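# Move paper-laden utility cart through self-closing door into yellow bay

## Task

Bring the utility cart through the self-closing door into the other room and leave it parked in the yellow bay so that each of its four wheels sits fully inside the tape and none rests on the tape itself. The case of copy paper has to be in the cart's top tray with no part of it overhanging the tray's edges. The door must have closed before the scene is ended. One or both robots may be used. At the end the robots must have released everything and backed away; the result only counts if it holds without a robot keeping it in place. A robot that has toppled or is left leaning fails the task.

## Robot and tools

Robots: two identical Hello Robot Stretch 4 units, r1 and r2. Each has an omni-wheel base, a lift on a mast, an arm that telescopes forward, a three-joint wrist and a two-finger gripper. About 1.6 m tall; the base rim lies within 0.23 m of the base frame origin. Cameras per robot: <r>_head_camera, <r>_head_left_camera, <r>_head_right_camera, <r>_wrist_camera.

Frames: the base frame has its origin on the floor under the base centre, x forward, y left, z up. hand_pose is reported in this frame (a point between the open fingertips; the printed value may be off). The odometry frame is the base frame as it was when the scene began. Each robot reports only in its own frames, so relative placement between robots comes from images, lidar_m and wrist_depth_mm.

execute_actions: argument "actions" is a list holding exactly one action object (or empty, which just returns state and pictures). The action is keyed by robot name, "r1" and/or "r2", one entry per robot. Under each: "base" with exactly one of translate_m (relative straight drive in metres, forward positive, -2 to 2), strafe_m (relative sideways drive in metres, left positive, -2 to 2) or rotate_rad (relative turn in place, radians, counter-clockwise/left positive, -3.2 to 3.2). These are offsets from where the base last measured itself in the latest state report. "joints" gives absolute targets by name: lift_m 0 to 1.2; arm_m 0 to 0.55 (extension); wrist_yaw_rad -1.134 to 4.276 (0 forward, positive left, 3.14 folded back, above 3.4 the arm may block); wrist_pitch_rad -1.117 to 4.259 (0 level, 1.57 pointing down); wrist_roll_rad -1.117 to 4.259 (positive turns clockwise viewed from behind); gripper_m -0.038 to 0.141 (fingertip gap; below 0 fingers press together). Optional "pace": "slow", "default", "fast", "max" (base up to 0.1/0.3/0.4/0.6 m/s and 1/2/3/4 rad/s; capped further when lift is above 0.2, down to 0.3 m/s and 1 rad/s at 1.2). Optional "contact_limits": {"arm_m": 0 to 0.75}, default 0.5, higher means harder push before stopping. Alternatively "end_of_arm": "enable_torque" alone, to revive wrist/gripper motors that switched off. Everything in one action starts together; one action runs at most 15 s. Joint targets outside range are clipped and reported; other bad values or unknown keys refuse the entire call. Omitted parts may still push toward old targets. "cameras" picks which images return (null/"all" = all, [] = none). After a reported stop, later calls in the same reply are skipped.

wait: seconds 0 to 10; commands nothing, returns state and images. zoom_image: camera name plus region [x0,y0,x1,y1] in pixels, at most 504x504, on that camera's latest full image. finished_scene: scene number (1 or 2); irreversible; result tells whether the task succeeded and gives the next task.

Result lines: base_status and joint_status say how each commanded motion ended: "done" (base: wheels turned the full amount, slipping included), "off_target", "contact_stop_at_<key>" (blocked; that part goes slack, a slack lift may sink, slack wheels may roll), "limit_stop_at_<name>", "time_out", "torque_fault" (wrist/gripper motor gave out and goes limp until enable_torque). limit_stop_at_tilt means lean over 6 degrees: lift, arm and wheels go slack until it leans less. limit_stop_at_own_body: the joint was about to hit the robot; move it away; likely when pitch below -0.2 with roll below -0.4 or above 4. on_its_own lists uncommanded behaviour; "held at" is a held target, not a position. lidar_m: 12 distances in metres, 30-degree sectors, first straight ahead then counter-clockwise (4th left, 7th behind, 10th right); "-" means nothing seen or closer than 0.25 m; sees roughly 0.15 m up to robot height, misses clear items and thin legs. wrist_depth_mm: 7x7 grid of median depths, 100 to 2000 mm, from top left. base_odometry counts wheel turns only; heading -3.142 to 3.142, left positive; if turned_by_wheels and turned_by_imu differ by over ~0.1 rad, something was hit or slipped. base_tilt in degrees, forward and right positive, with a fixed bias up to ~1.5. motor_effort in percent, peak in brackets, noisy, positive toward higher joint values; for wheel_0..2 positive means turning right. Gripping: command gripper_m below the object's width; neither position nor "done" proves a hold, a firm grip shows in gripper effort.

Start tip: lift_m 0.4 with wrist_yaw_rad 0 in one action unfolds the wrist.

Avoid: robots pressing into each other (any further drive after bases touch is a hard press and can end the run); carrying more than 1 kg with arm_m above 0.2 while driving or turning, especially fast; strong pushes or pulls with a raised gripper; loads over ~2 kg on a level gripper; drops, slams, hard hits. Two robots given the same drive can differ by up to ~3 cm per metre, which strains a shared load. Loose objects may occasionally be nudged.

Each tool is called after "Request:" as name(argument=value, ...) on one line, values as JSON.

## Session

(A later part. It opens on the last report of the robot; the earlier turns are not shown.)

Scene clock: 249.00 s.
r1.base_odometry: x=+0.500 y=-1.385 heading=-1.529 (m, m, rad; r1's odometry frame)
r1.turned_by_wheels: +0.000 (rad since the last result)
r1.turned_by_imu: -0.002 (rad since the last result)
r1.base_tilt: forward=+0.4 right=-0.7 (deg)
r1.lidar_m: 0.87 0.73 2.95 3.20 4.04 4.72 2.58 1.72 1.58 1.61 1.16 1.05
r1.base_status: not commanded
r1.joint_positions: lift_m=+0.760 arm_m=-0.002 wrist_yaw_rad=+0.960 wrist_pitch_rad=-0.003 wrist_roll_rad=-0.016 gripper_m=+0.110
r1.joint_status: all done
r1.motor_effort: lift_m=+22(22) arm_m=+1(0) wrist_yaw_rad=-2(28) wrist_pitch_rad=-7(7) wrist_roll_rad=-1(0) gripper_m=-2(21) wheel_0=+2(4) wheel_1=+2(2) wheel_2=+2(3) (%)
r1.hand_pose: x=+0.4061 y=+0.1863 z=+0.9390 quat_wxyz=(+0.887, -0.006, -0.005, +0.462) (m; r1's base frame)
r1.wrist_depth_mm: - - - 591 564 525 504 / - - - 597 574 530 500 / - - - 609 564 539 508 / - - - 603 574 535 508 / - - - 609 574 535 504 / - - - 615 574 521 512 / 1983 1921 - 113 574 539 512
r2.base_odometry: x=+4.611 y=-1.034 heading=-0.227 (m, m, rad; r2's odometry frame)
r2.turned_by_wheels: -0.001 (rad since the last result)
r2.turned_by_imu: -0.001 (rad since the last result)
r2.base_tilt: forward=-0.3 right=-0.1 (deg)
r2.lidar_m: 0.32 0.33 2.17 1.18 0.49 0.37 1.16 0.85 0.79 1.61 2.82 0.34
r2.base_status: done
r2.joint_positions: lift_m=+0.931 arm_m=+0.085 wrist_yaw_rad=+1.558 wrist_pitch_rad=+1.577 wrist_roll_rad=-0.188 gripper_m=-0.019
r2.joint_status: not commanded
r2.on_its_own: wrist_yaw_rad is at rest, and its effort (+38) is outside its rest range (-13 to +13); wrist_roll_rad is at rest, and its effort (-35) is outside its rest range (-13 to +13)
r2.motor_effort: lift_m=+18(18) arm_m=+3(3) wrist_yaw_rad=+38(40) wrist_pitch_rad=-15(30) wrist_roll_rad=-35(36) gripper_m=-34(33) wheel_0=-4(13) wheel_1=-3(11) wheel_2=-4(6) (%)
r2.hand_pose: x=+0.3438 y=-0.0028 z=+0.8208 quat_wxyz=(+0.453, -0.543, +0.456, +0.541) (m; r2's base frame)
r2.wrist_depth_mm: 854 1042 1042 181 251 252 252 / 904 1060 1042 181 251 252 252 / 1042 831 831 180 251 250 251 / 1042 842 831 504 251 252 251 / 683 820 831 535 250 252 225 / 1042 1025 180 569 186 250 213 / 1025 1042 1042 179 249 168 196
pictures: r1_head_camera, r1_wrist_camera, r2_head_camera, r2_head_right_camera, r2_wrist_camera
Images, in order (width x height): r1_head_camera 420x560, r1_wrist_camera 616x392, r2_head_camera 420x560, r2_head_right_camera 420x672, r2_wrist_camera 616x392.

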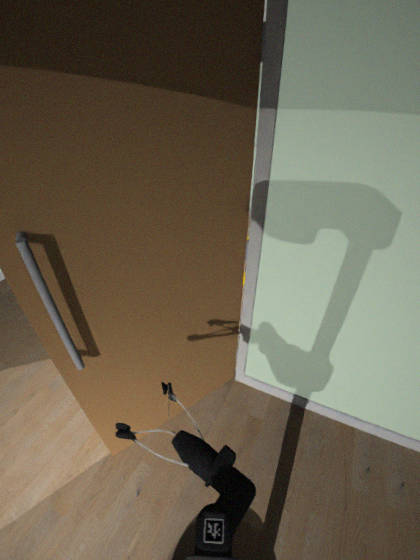

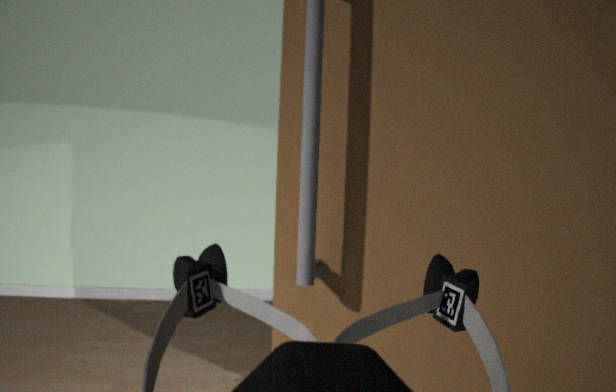

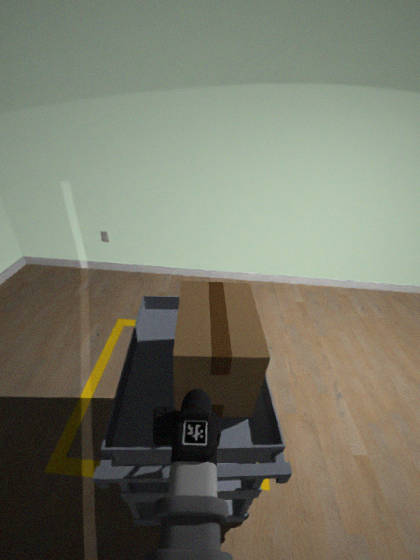

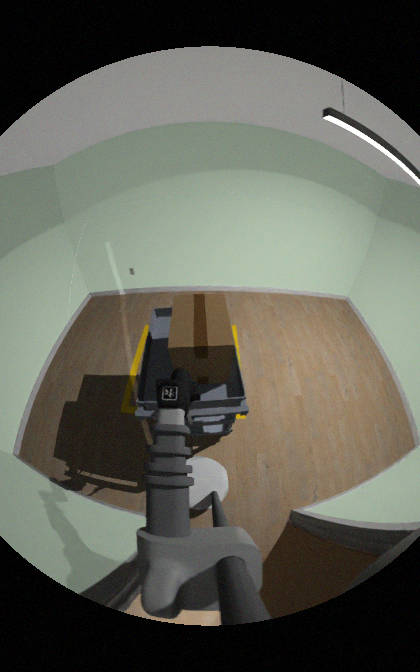

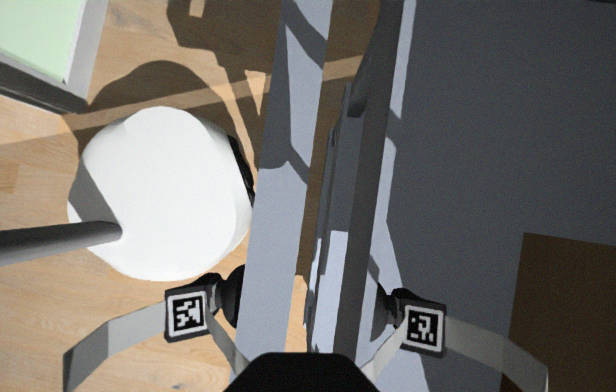

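Request:
execute_actions(actions=[{"r1":{"base":{"translate_m":-0.2}},"r2":{"base":{"translate_m":0.39}}}], cameras=["r1_head_camera","r2_head_camera","r2_wrist_camera","r2_head_right_camera","r2_head_left_camera"])

Scene clock: 253.27 s.
r1.base_odometry: x=+0.492 y=-1.185 heading=-1.529 (m, m, rad; r1's odometry frame)
r1.turned_by_wheels: +0.000 (rad since the last result)
r1.turned_by_imu: -0.001 (rad since the last result)
r1.base_tilt: forward=+0.4 right=-0.7 (deg)
r1.lidar_m: 1.26 1.60 3.22 3.27 4.16 4.56 2.44 1.65 1.51 1.54 1.33 1.24
r1.base_status: done
r1.joint_positions: lift_m=+0.760 arm_m=-0.002 wrist_yaw_rad=+0.960 wrist_pitch_rad=-0.003 wrist_roll_rad=-0.016 gripper_m=+0.110
r1.joint_status: not commanded
r1.motor_effort: lift_m=+22(22) arm_m=+0(0) wrist_yaw_rad=+0(1) wrist_pitch_rad=-7(7) wrist_roll_rad=+0(1) gripper_m=-2(1) wheel_0=+0(6) wheel_1=-2(5) wheel_2=-1(11) (%)
r1.hand_pose: x=+0.4062 y=+0.1862 z=+0.9390 quat_wxyz=(+0.887, -0.006, -0.005, +0.462) (m; r1's base frame)
r1.wrist_depth_mm: - - - - - 1576 1255 / - - - - - 1576 1205 / - - - - - 1618 1205 / - - - - - 1618 1205 / - - - - - 1499 1182 / - - - - - 1336 1205 / 1921 1863 - 113 - 1397 1205
r2.base_odometry: x=+4.991 y=-1.122 heading=-0.225 (m, m, rad; r2's odometry frame)
r2.turned_by_wheels: +0.001 (rad since the last result)
r2.turned_by_imu: +0.004 (rad since the last result)
r2.base_tilt: forward=-0.1 right=-0.1 (deg)
r2.lidar_m: 0.29 0.26 2.15 2.08 1.00 0.74 0.73 0.87 1.10 2.69 2.81 0.37
r2.base_status: done
r2.joint_positions: lift_m=+0.931 arm_m=+0.085 wrist_yaw_rad=+1.586 wrist_pitch_rad=+1.561 wrist_roll_rad=-0.213 gripper_m=-0.019
r2.joint_status: not commanded
r2.on_its_own: wrist_yaw_rad is at rest, and its effort (-43) is outside its rest range (-13 to +13); wrist_pitch_rad is at rest, and its effort (+29) is outside its rest range (-23 to +23); wrist_roll_rad is at rest, and its effort (+37) is outside its rest range (-13 to +13)
r2.motor_effort: lift_m=+16(18) arm_m=+3(3) wrist_yaw_rad=-43(42) wrist_pitch_rad=+29(30) wrist_roll_rad=+37(36) gripper_m=-32(33) wheel_0=+9(9) wheel_1=+4(8) wheel_2=+4(18) (%)
r2.hand_pose: x=+0.3438 y=+0.0041 z=+0.8210 quat_wxyz=(+0.442, -0.552, +0.437, +0.556) (m; r2's base frame)
r2.wrist_depth_mm: 1078 1060 183 255 255 256 255 / 1042 1042 183 455 254 254 255 / 1025 831 182 569 253 253 254 / 1025 842 181 569 251 251 198 / 683 809 820 831 251 250 204 / 1042 1025 180 496 179 248 209 / 1042 1025 609 179 247 248 207
pictures: r1_head_camera, r2_head_camera, r2_head_left_camera, r2_head_right_camera, r2_wrist_camera
Images, in order (width x height): r1_head_camera 420x560, r2_head_camera 420x560, r2_head_left_camera 420x672, r2_head_right_camera 420x672, r2_wrist_camera 616x392.

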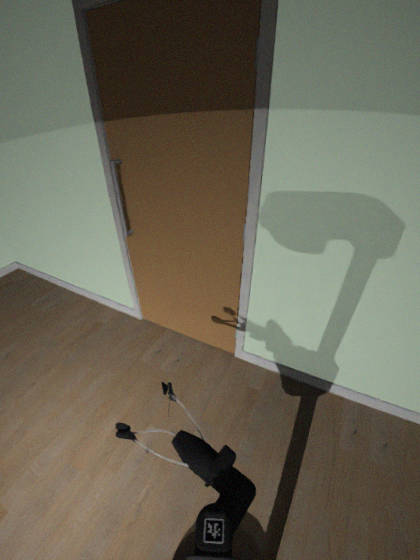

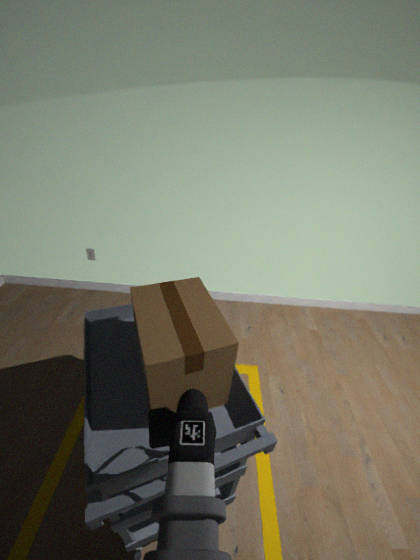

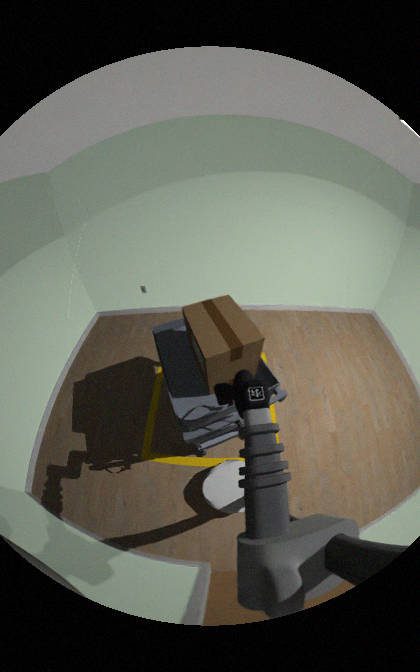

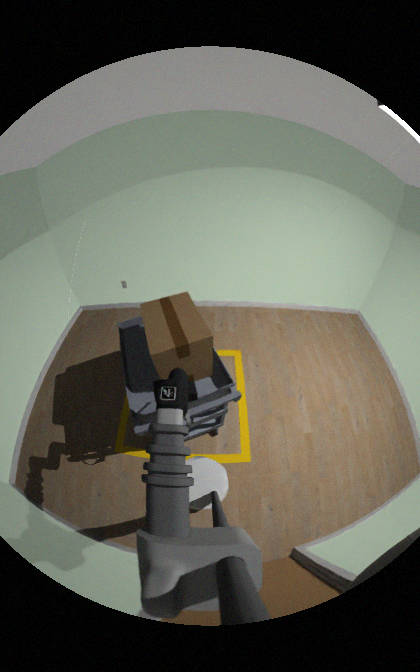

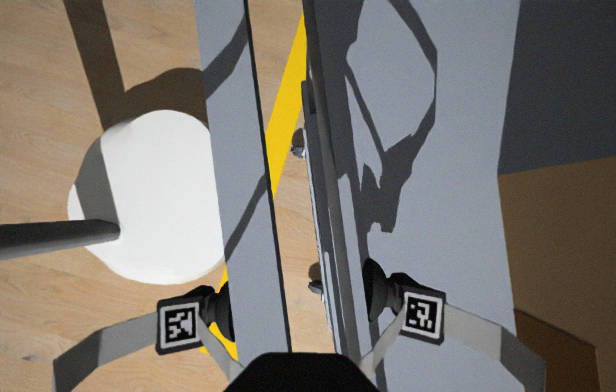

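Request:
execute_actions(actions=[{"r2":{"base":{"translate_m":0.09},"joints":{"wrist_roll_rad":-0.3}}}], cameras=["r2_head_camera","r2_wrist_camera"])

Scene clock: 257.60 s.
r1.base_odometry: x=+0.492 y=-1.185 heading=-1.529 (m, m, rad; r1's odometry frame)
r1.turned_by_wheels: +0.000 (rad since the last result)
r1.turned_by_imu: -0.001 (rad since the last result)
r1.base_tilt: forward=+0.3 right=-0.7 (deg)
r1.lidar_m: 1.24 1.61 3.22 3.26 4.14 4.56 2.46 1.63 1.50 1.53 1.35 1.24
r1.base_status: not commanded
r1.joint_positions: lift_m=+0.760 arm_m=-0.002 wrist_yaw_rad=+0.960 wrist_pitch_rad=-0.003 wrist_roll_rad=-0.016 gripper_m=+0.110
r1.joint_status: not commanded
r1.motor_effort: lift_m=+21(22) arm_m=+0(0) wrist_yaw_rad=+0(0) wrist_pitch_rad=-7(7) wrist_roll_rad=-1(1) gripper_m=+0(1) wheel_0=+0(1) wheel_1=-1(1) wheel_2=-2(1) (%)
r1.hand_pose: x=+0.4062 y=+0.1862 z=+0.9390 quat_wxyz=(+0.887, -0.006, -0.005, +0.462) (m; r1's base frame)
r1.wrist_depth_mm: - - - - - 1661 1255 / - - - - - 1618 1205 / - - - - - 1618 1205 / - - - - - 1618 1205 / - - - - - 1537 1205 / - - - - - 1336 1229 / 1983 1921 - 113 - 1464 1229
r2.base_odometry: x=+5.079 y=-1.142 heading=-0.225 (m, m, rad; r2's odometry frame)
r2.turned_by_wheels: +0.001 (rad since the last result)
r2.turned_by_imu: +0.002 (rad since the last result)
r2.base_tilt: forward=-0.1 right=+0.0 (deg)
r2.lidar_m: 0.29 0.27 2.14 2.09 1.12 0.80 0.83 0.94 1.22 2.69 2.74 0.36
r2.base_status: done
r2.joint_positions: lift_m=+0.931 arm_m=+0.085 wrist_yaw_rad=+1.582 wrist_pitch_rad=+1.568 wrist_roll_rad=-0.311 gripper_m=-0.019
r2.joint_status: all done
r2.on_its_own: wrist_yaw_rad is at rest, and its effort (-32) is outside its rest range (-13 to +13); wrist_roll_rad is at rest, and its effort (+29) is outside its rest range (-13 to +13)
r2.motor_effort: lift_m=+16(16) arm_m=+3(3) wrist_yaw_rad=-32(43) wrist_pitch_rad=+11(29) wrist_roll_rad=+29(35) gripper_m=-31(31) wheel_0=+3(12) wheel_1=+3(9) wheel_2=+2(10) (%)
r2.hand_pose: x=+0.3438 y=+0.0019 z=+0.8210 quat_wxyz=(+0.414, -0.573, +0.412, +0.574) (m; r2's base frame)
r2.wrist_depth_mm: 1042 1042 182 1042 254 255 255 / 1025 1042 182 1060 253 254 254 / 1042 831 820 574 253 253 253 / 676 831 831 500 252 253 208 / 1060 820 820 574 250 251 204 / 1025 1025 180 569 180 251 207 / 1025 1025 1025 179 249 250 204
pictures: r2_head_camera, r2_wrist_camera
Images, in order (width x height): r2_head_camera 420x560, r2_wrist_camera 616x392.

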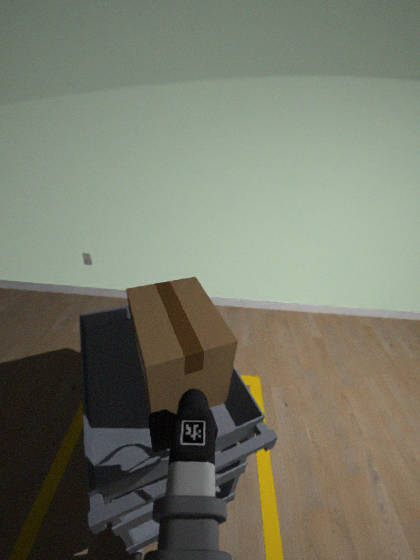

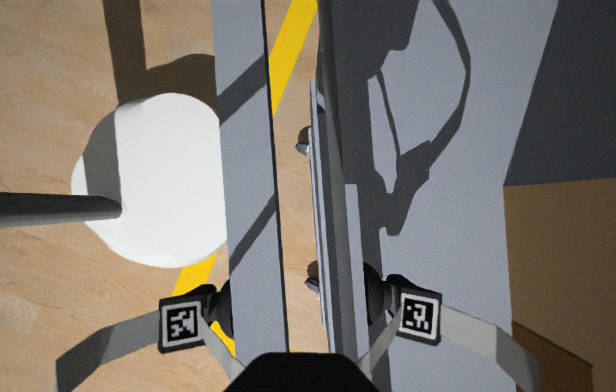

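Request:
execute_actions(actions=[{"r2":{"joints":{"wrist_roll_rad":-0.4,"gripper_m":0.12},"pace":"fast"}}], cameras=["r2_wrist_camera"])

Request:
execute_actions(actions=[{"r2":{"joints":{"lift_m":1.02},"pace":"max"}}], cameras=["r2_wrist_camera"])

Scene clock: 260.43 s.
r1.base_odometry: x=+0.492 y=-1.185 heading=-1.529 (m, m, rad; r1's odometry frame)
r1.turned_by_wheels: +0.000 (rad since the last result)
r1.turned_by_imu: -0.001 (rad since the last result)
r1.base_tilt: forward=+0.3 right=-0.6 (deg)
r1.lidar_m: 1.25 1.60 3.23 3.27 4.13 4.56 2.46 1.64 1.50 1.54 1.34 1.23
r1.base_status: not commanded
r1.joint_positions: lift_m=+0.760 arm_m=-0.002 wrist_yaw_rad=+0.960 wrist_pitch_rad=-0.003 wrist_roll_rad=-0.016 gripper_m=+0.110
r1.joint_status: not commanded
r1.motor_effort: lift_m=+21(22) arm_m=+0(0) wrist_yaw_rad=+0(0) wrist_pitch_rad=-6(7) wrist_roll_rad=+0(1) gripper_m=-1(2) wheel_0=+0(1) wheel_1=-2(2) wheel_2=-2(2) (%)
r1.hand_pose: x=+0.4062 y=+0.1862 z=+0.9390 quat_wxyz=(+0.887, -0.006, -0.005, +0.462) (m; r1's base frame)
r1.wrist_depth_mm: - - - - - 1618 1255 / - - - - - 1618 1229 / - - - - - 1661 1229 / - - - - - 1618 1205 / - - - - - 1499 1182 / - - - - - 1336 1205 / 1921 1921 - 113 - 1464 1229
r2.base_odometry: x=+5.079 y=-1.142 heading=-0.225 (m, m, rad; r2's odometry frame)
r2.turned_by_wheels: -0.001 (rad since the last result)
r2.turned_by_imu: +0.000 (rad since the last result)
r2.base_tilt: forward=-0.2 right=+0.2 (deg)
r2.lidar_m: 0.29 0.28 2.14 2.07 1.14 0.85 0.82 0.95 1.24 2.67 2.73 0.36
r2.base_status: not commanded
r2.joint_positions: lift_m=+0.931 arm_m=+0.085 wrist_yaw_rad=+1.571 wrist_pitch_rad=+1.571 wrist_roll_rad=-0.400 gripper_m=+0.120
r2.joint_status: all done
r2.motor_effort: lift_m=+17(16) arm_m=+3(3) wrist_yaw_rad=-2(31) wrist_pitch_rad=+0(13) wrist_roll_rad=+0(24) gripper_m=-1(30) wheel_0=+1(3) wheel_1=+1(3) wheel_2=+0(2) (%)
r2.hand_pose: x=+0.3438 y=+0.0001 z=+0.8210 quat_wxyz=(+0.390, -0.590, +0.390, +0.590) (m; r2's base frame)
r2.wrist_depth_mm: 1042 1060 1060 1042 254 254 253 / 1060 1060 842 480 252 253 253 / 1025 820 831 574 252 252 252 / 668 820 831 569 252 251 252 / 1042 1042 831 569 250 250 213 / 1042 1025 193 569 196 249 213 / 1025 1025 1042 139 248 250 213
pictures: r2_wrist_camera
Images, in order (width x height): r2_wrist_camera 616x392.

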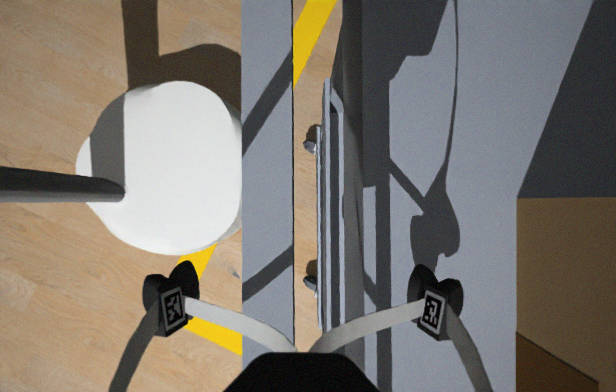

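Scene clock: 261.30 s.
r1.base_odometry: x=+0.492 y=-1.185 heading=-1.529 (m, m, rad; r1's odometry frame)
r1.turned_by_wheels: +0.000 (rad since the last result)
r1.turned_by_imu: +0.000 (rad since the last result)
r1.base_tilt: forward=+0.3 right=-0.7 (deg)
r1.lidar_m: 1.25 1.60 3.21 3.28 4.16 4.54 2.45 1.64 1.51 1.53 1.34 1.22
r1.base_status: not commanded
r1.joint_positions: lift_m=+0.760 arm_m=-0.002 wrist_yaw_rad=+0.960 wrist_pitch_rad=-0.003 wrist_roll_rad=-0.016 gripper_m=+0.110
r1.joint_status: not commanded
r1.motor_effort: lift_m=+22(22) arm_m=-1(0) wrist_yaw_rad=+0(1) wrist_pitch_rad=-7(6) wrist_roll_rad=+0(0) gripper_m=-2(1) wheel_0=+0(0) wheel_1=-2(1) wheel_2=-2(2) (%)
r1.hand_pose: x=+0.4062 y=+0.1862 z=+0.9390 quat_wxyz=(+0.887, -0.006, -0.005, +0.462) (m; r1's base frame)
r1.wrist_depth_mm: - - - - - 1618 1255 / - - - - - 1618 1205 / - - - - - 1661 1205 / - - - - - 1618 1205 / - - - - - 1499 1182 / - - - - - 1336 1205 / 1921 1863 - 113 - 1464 1205
r2.base_odometry: x=+5.079 y=-1.142 heading=-0.225 (m, m, rad; r2's odometry frame)
r2.turned_by_wheels: +0.000 (rad since the last result)
r2.turned_by_imu: +0.000 (rad since the last result)
r2.base_tilt: forward=-0.3 right=-0.2 (deg)
r2.lidar_m: 0.29 0.28 2.14 2.07 1.13 0.85 0.83 0.93 1.22 2.69 2.73 0.38
r2.base_status: not commanded
r2.joint_positions: lift_m=+1.020 arm_m=+0.085 wrist_yaw_rad=+1.571 wrist_pitch_rad=+1.571 wrist_roll_rad=-0.400 gripper_m=+0.120
r2.joint_status: all done
r2.motor_effort: lift_m=+20(23) arm_m=+3(3) wrist_yaw_rad=+0(2) wrist_pitch_rad=-1(4) wrist_roll_rad=+0(1) gripper_m=-2(1) wheel_0=+0(1) wheel_1=+1(1) wheel_2=-1(1) (%)
r2.hand_pose: x=+0.3438 y=+0.0000 z=+0.9097 quat_wxyz=(+0.390, -0.590, +0.390, +0.590) (m; r2's base frame)
r2.wrist_depth_mm: 1138 1138 1138 271 342 342 343 / 1138 1118 1118 271 342 342 343 / 1118 917 931 270 338 342 343 / 661 917 931 270 340 340 340 / 1118 1138 1138 268 340 296 214 / 1118 1118 1118 267 211 259 213 / 1118 1118 1118 138 338 258 213
pictures: r2_wrist_camera
Images, in order (width x height): r2_wrist_camera 616x392.

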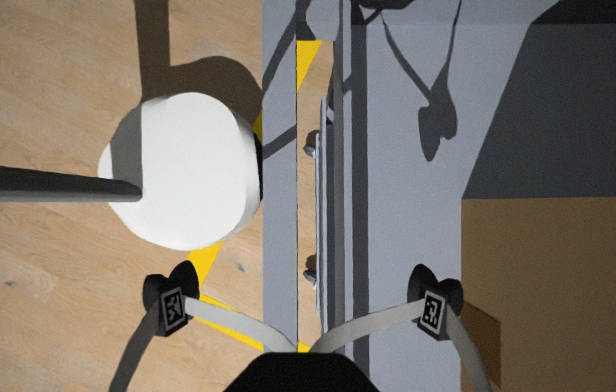

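Request:
execute_actions(actions=[{"r2":{"base":{"translate_m":-0.4},"joints":{"arm_m":0.0,"lift_m":1.06},"pace":"max"}}])

Scene clock: 264.33 s.
r1.base_odometry: x=+0.492 y=-1.185 heading=-1.529 (m, m, rad; r1's odometry frame)
r1.turned_by_wheels: +0.000 (rad since the last result)
r1.turned_by_imu: -0.001 (rad since the last result)
r1.base_tilt: forward=+0.3 right=-0.6 (deg)
r1.lidar_m: 1.25 1.58 3.22 3.28 4.14 4.55 2.43 1.62 1.50 1.54 1.36 1.23
r1.base_status: not commanded
r1.joint_positions: lift_m=+0.760 arm_m=-0.002 wrist_yaw_rad=+0.960 wrist_pitch_rad=-0.003 wrist_roll_rad=-0.016 gripper_m=+0.110
r1.joint_status: not commanded
r1.motor_effort: lift_m=+22(22) arm_m=-1(0) wrist_yaw_rad=-1(0) wrist_pitch_rad=-8(7) wrist_roll_rad=-1(1) gripper_m=+0(2) wheel_0=+0(0) wheel_1=-2(1) wheel_2=-2(1) (%)
r1.hand_pose: x=+0.4062 y=+0.1862 z=+0.9390 quat_wxyz=(+0.887, -0.006, -0.005, +0.462) (m; r1's base frame)
r1.wrist_depth_mm: - - - - - 1618 1255 / - - - - - 1576 1205 / - - - - - 1576 1205 / - - - - - 1618 1205 / - - - - - 1537 1205 / - - - - - 1366 1205 / 1983 1863 - 114 - 1430 1205
r2.base_odometry: x=+4.689 y=-1.052 heading=-0.225 (m, m, rad; r2's odometry frame)
r2.turned_by_wheels: +0.000 (rad since the last result)
r2.turned_by_imu: +0.001 (rad since the last result)
r2.base_tilt: forward=-0.3 right=+0.1 (deg)
r2.lidar_m: 0.66 0.66 2.16 1.43 0.57 0.44 0.49 0.52 0.76 2.02 2.82 0.85
r2.base_status: done
r2.joint_positions: lift_m=+1.060 arm_m=+0.001 wrist_yaw_rad=+1.571 wrist_pitch_rad=+1.571 wrist_roll_rad=-0.400 gripper_m=+0.120
r2.joint_status: all done
r2.motor_effort: lift_m=+20(22) arm_m=-5(6) wrist_yaw_rad=+0(0) wrist_pitch_rad=+2(0) wrist_roll_rad=+0(1) gripper_m=-3(1) wheel_0=+0(6) wheel_1=+2(5) wheel_2=+0(7) (%)
r2.hand_pose: x=+0.2593 y=+0.0000 z=+0.9497 quat_wxyz=(+0.390, -0.590, +0.390, +0.590) (m; r2's base frame)
r2.wrist_depth_mm: 820 1060 1182 1205 1205 1182 1182 / 946 1182 1160 1182 1160 1205 1182 / 1042 1160 960 1182 1182 1160 1182 / 539 960 960 1160 1160 1160 1205 / 1160 1160 960 1160 1182 1025 707 / 1160 1160 1138 1205 212 1042 707 / 1160 1182 1160 138 1160 1025 699
pictures: r1_head_camera, r1_head_left_camera, r1_head_right_camera, r1_wrist_camera, r2_head_camera, r2_head_left_camera, r2_head_right_camera, r2_wrist_camera
Images, in order (width x height): r1_head_camera 420x560, r1_head_left_camera 420x672, r1_head_right_camera 420x672, r1_wrist_camera 616x392, r2_head_camera 420x560, r2_head_left_camera 420x672, r2_head_right_camera 420x672, r2_wrist_camera 616x392.

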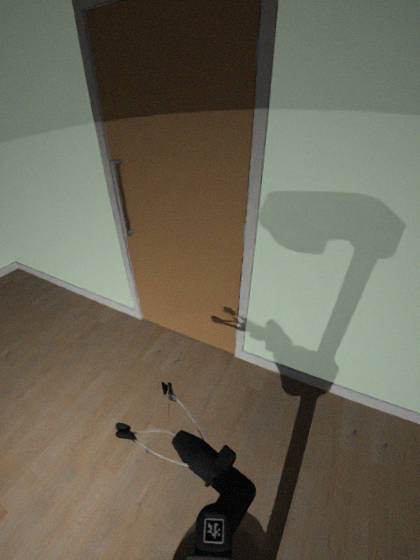

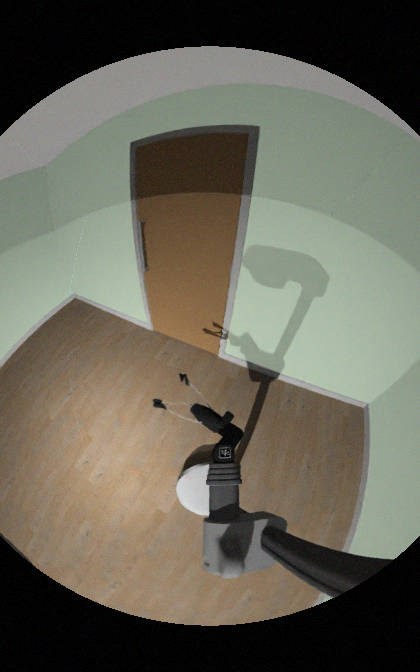

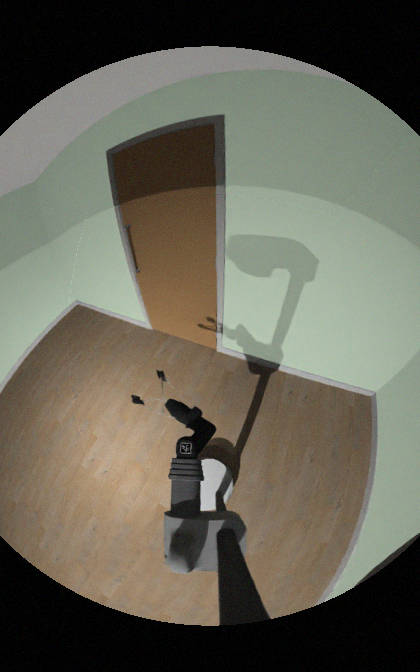

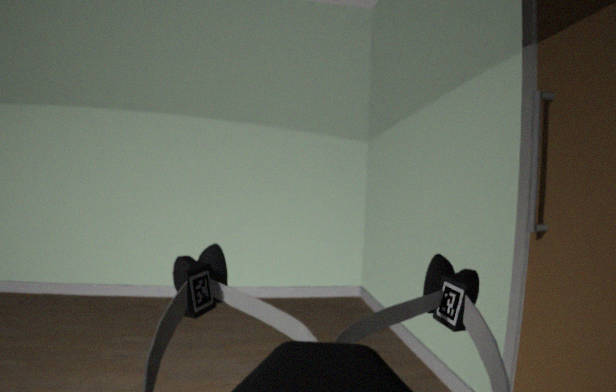

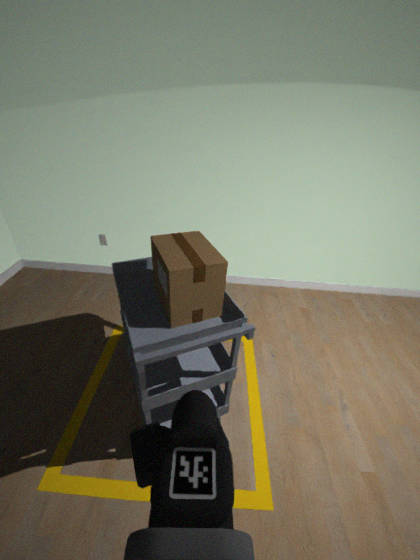

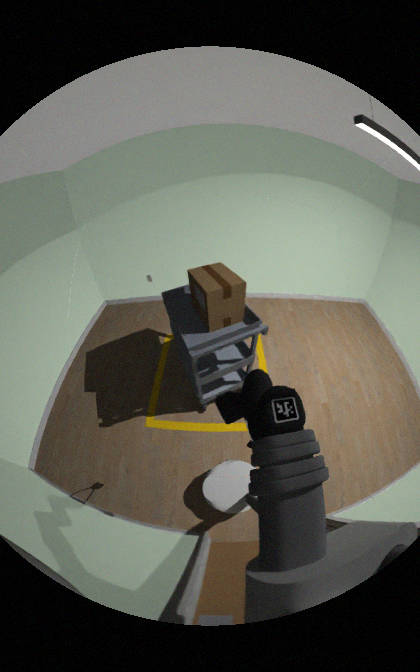

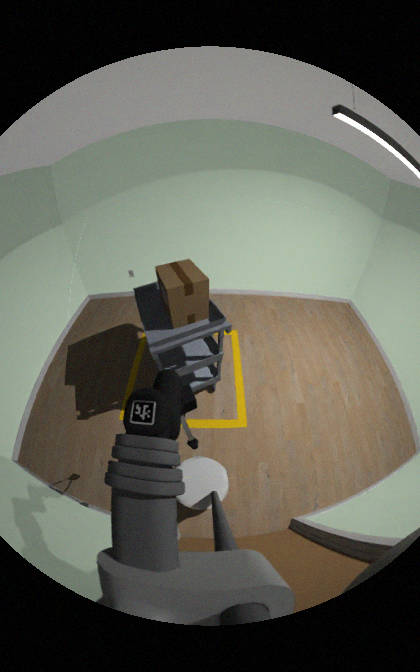

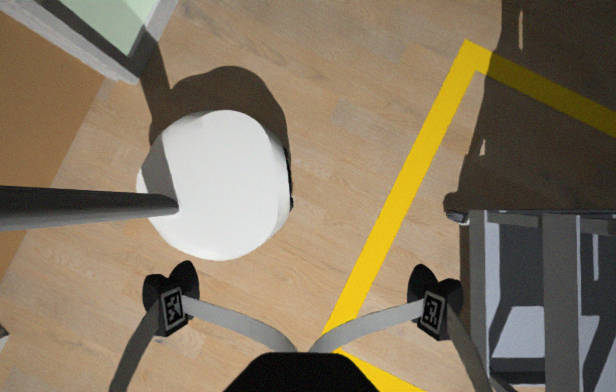

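Request:
zoom_image(camera="r2_head_camera", region=[90, 220, 290, 440])

Request:
zoom_image(camera="r2_head_left_camera", region=[130, 250, 300, 440])

Request:
zoom_image(camera="r2_head_right_camera", region=[110, 250, 270, 440])

Region (90, 220, 290, 440) of r2_head_camera's 420x560 image, scaled by 2.291, with more detail than that image has; it fills the left 458 columns of this view, and the rest is white.

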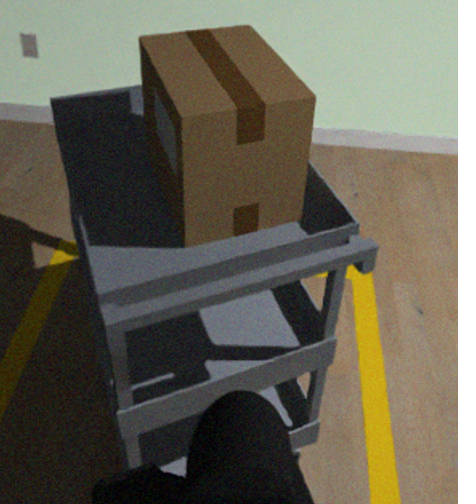

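Region (130, 250, 300, 440) of r2_head_left_camera's 420x672 image, scaled by 2.653, with more detail than that image has; it fills the left 451 columns of this view, and the rest is white.

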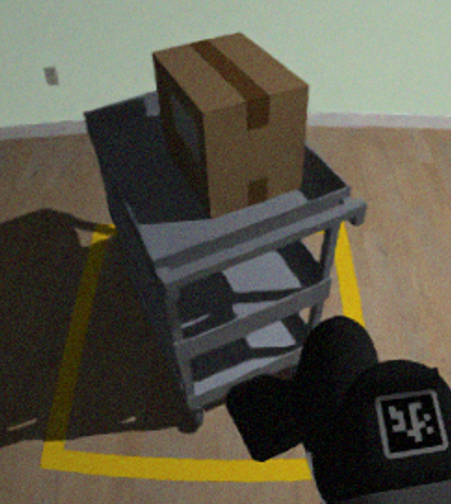

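Region (110, 250, 270, 440) of r2_head_right_camera's 420x672 image, scaled by 2.653, with more detail than that image has; it fills the left 424 columns of this view, and the rest is white.

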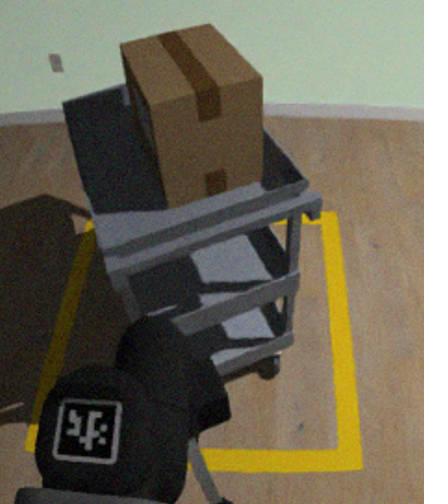

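Request:
finished_scene(scene=1)

The scene is finished: the task was done.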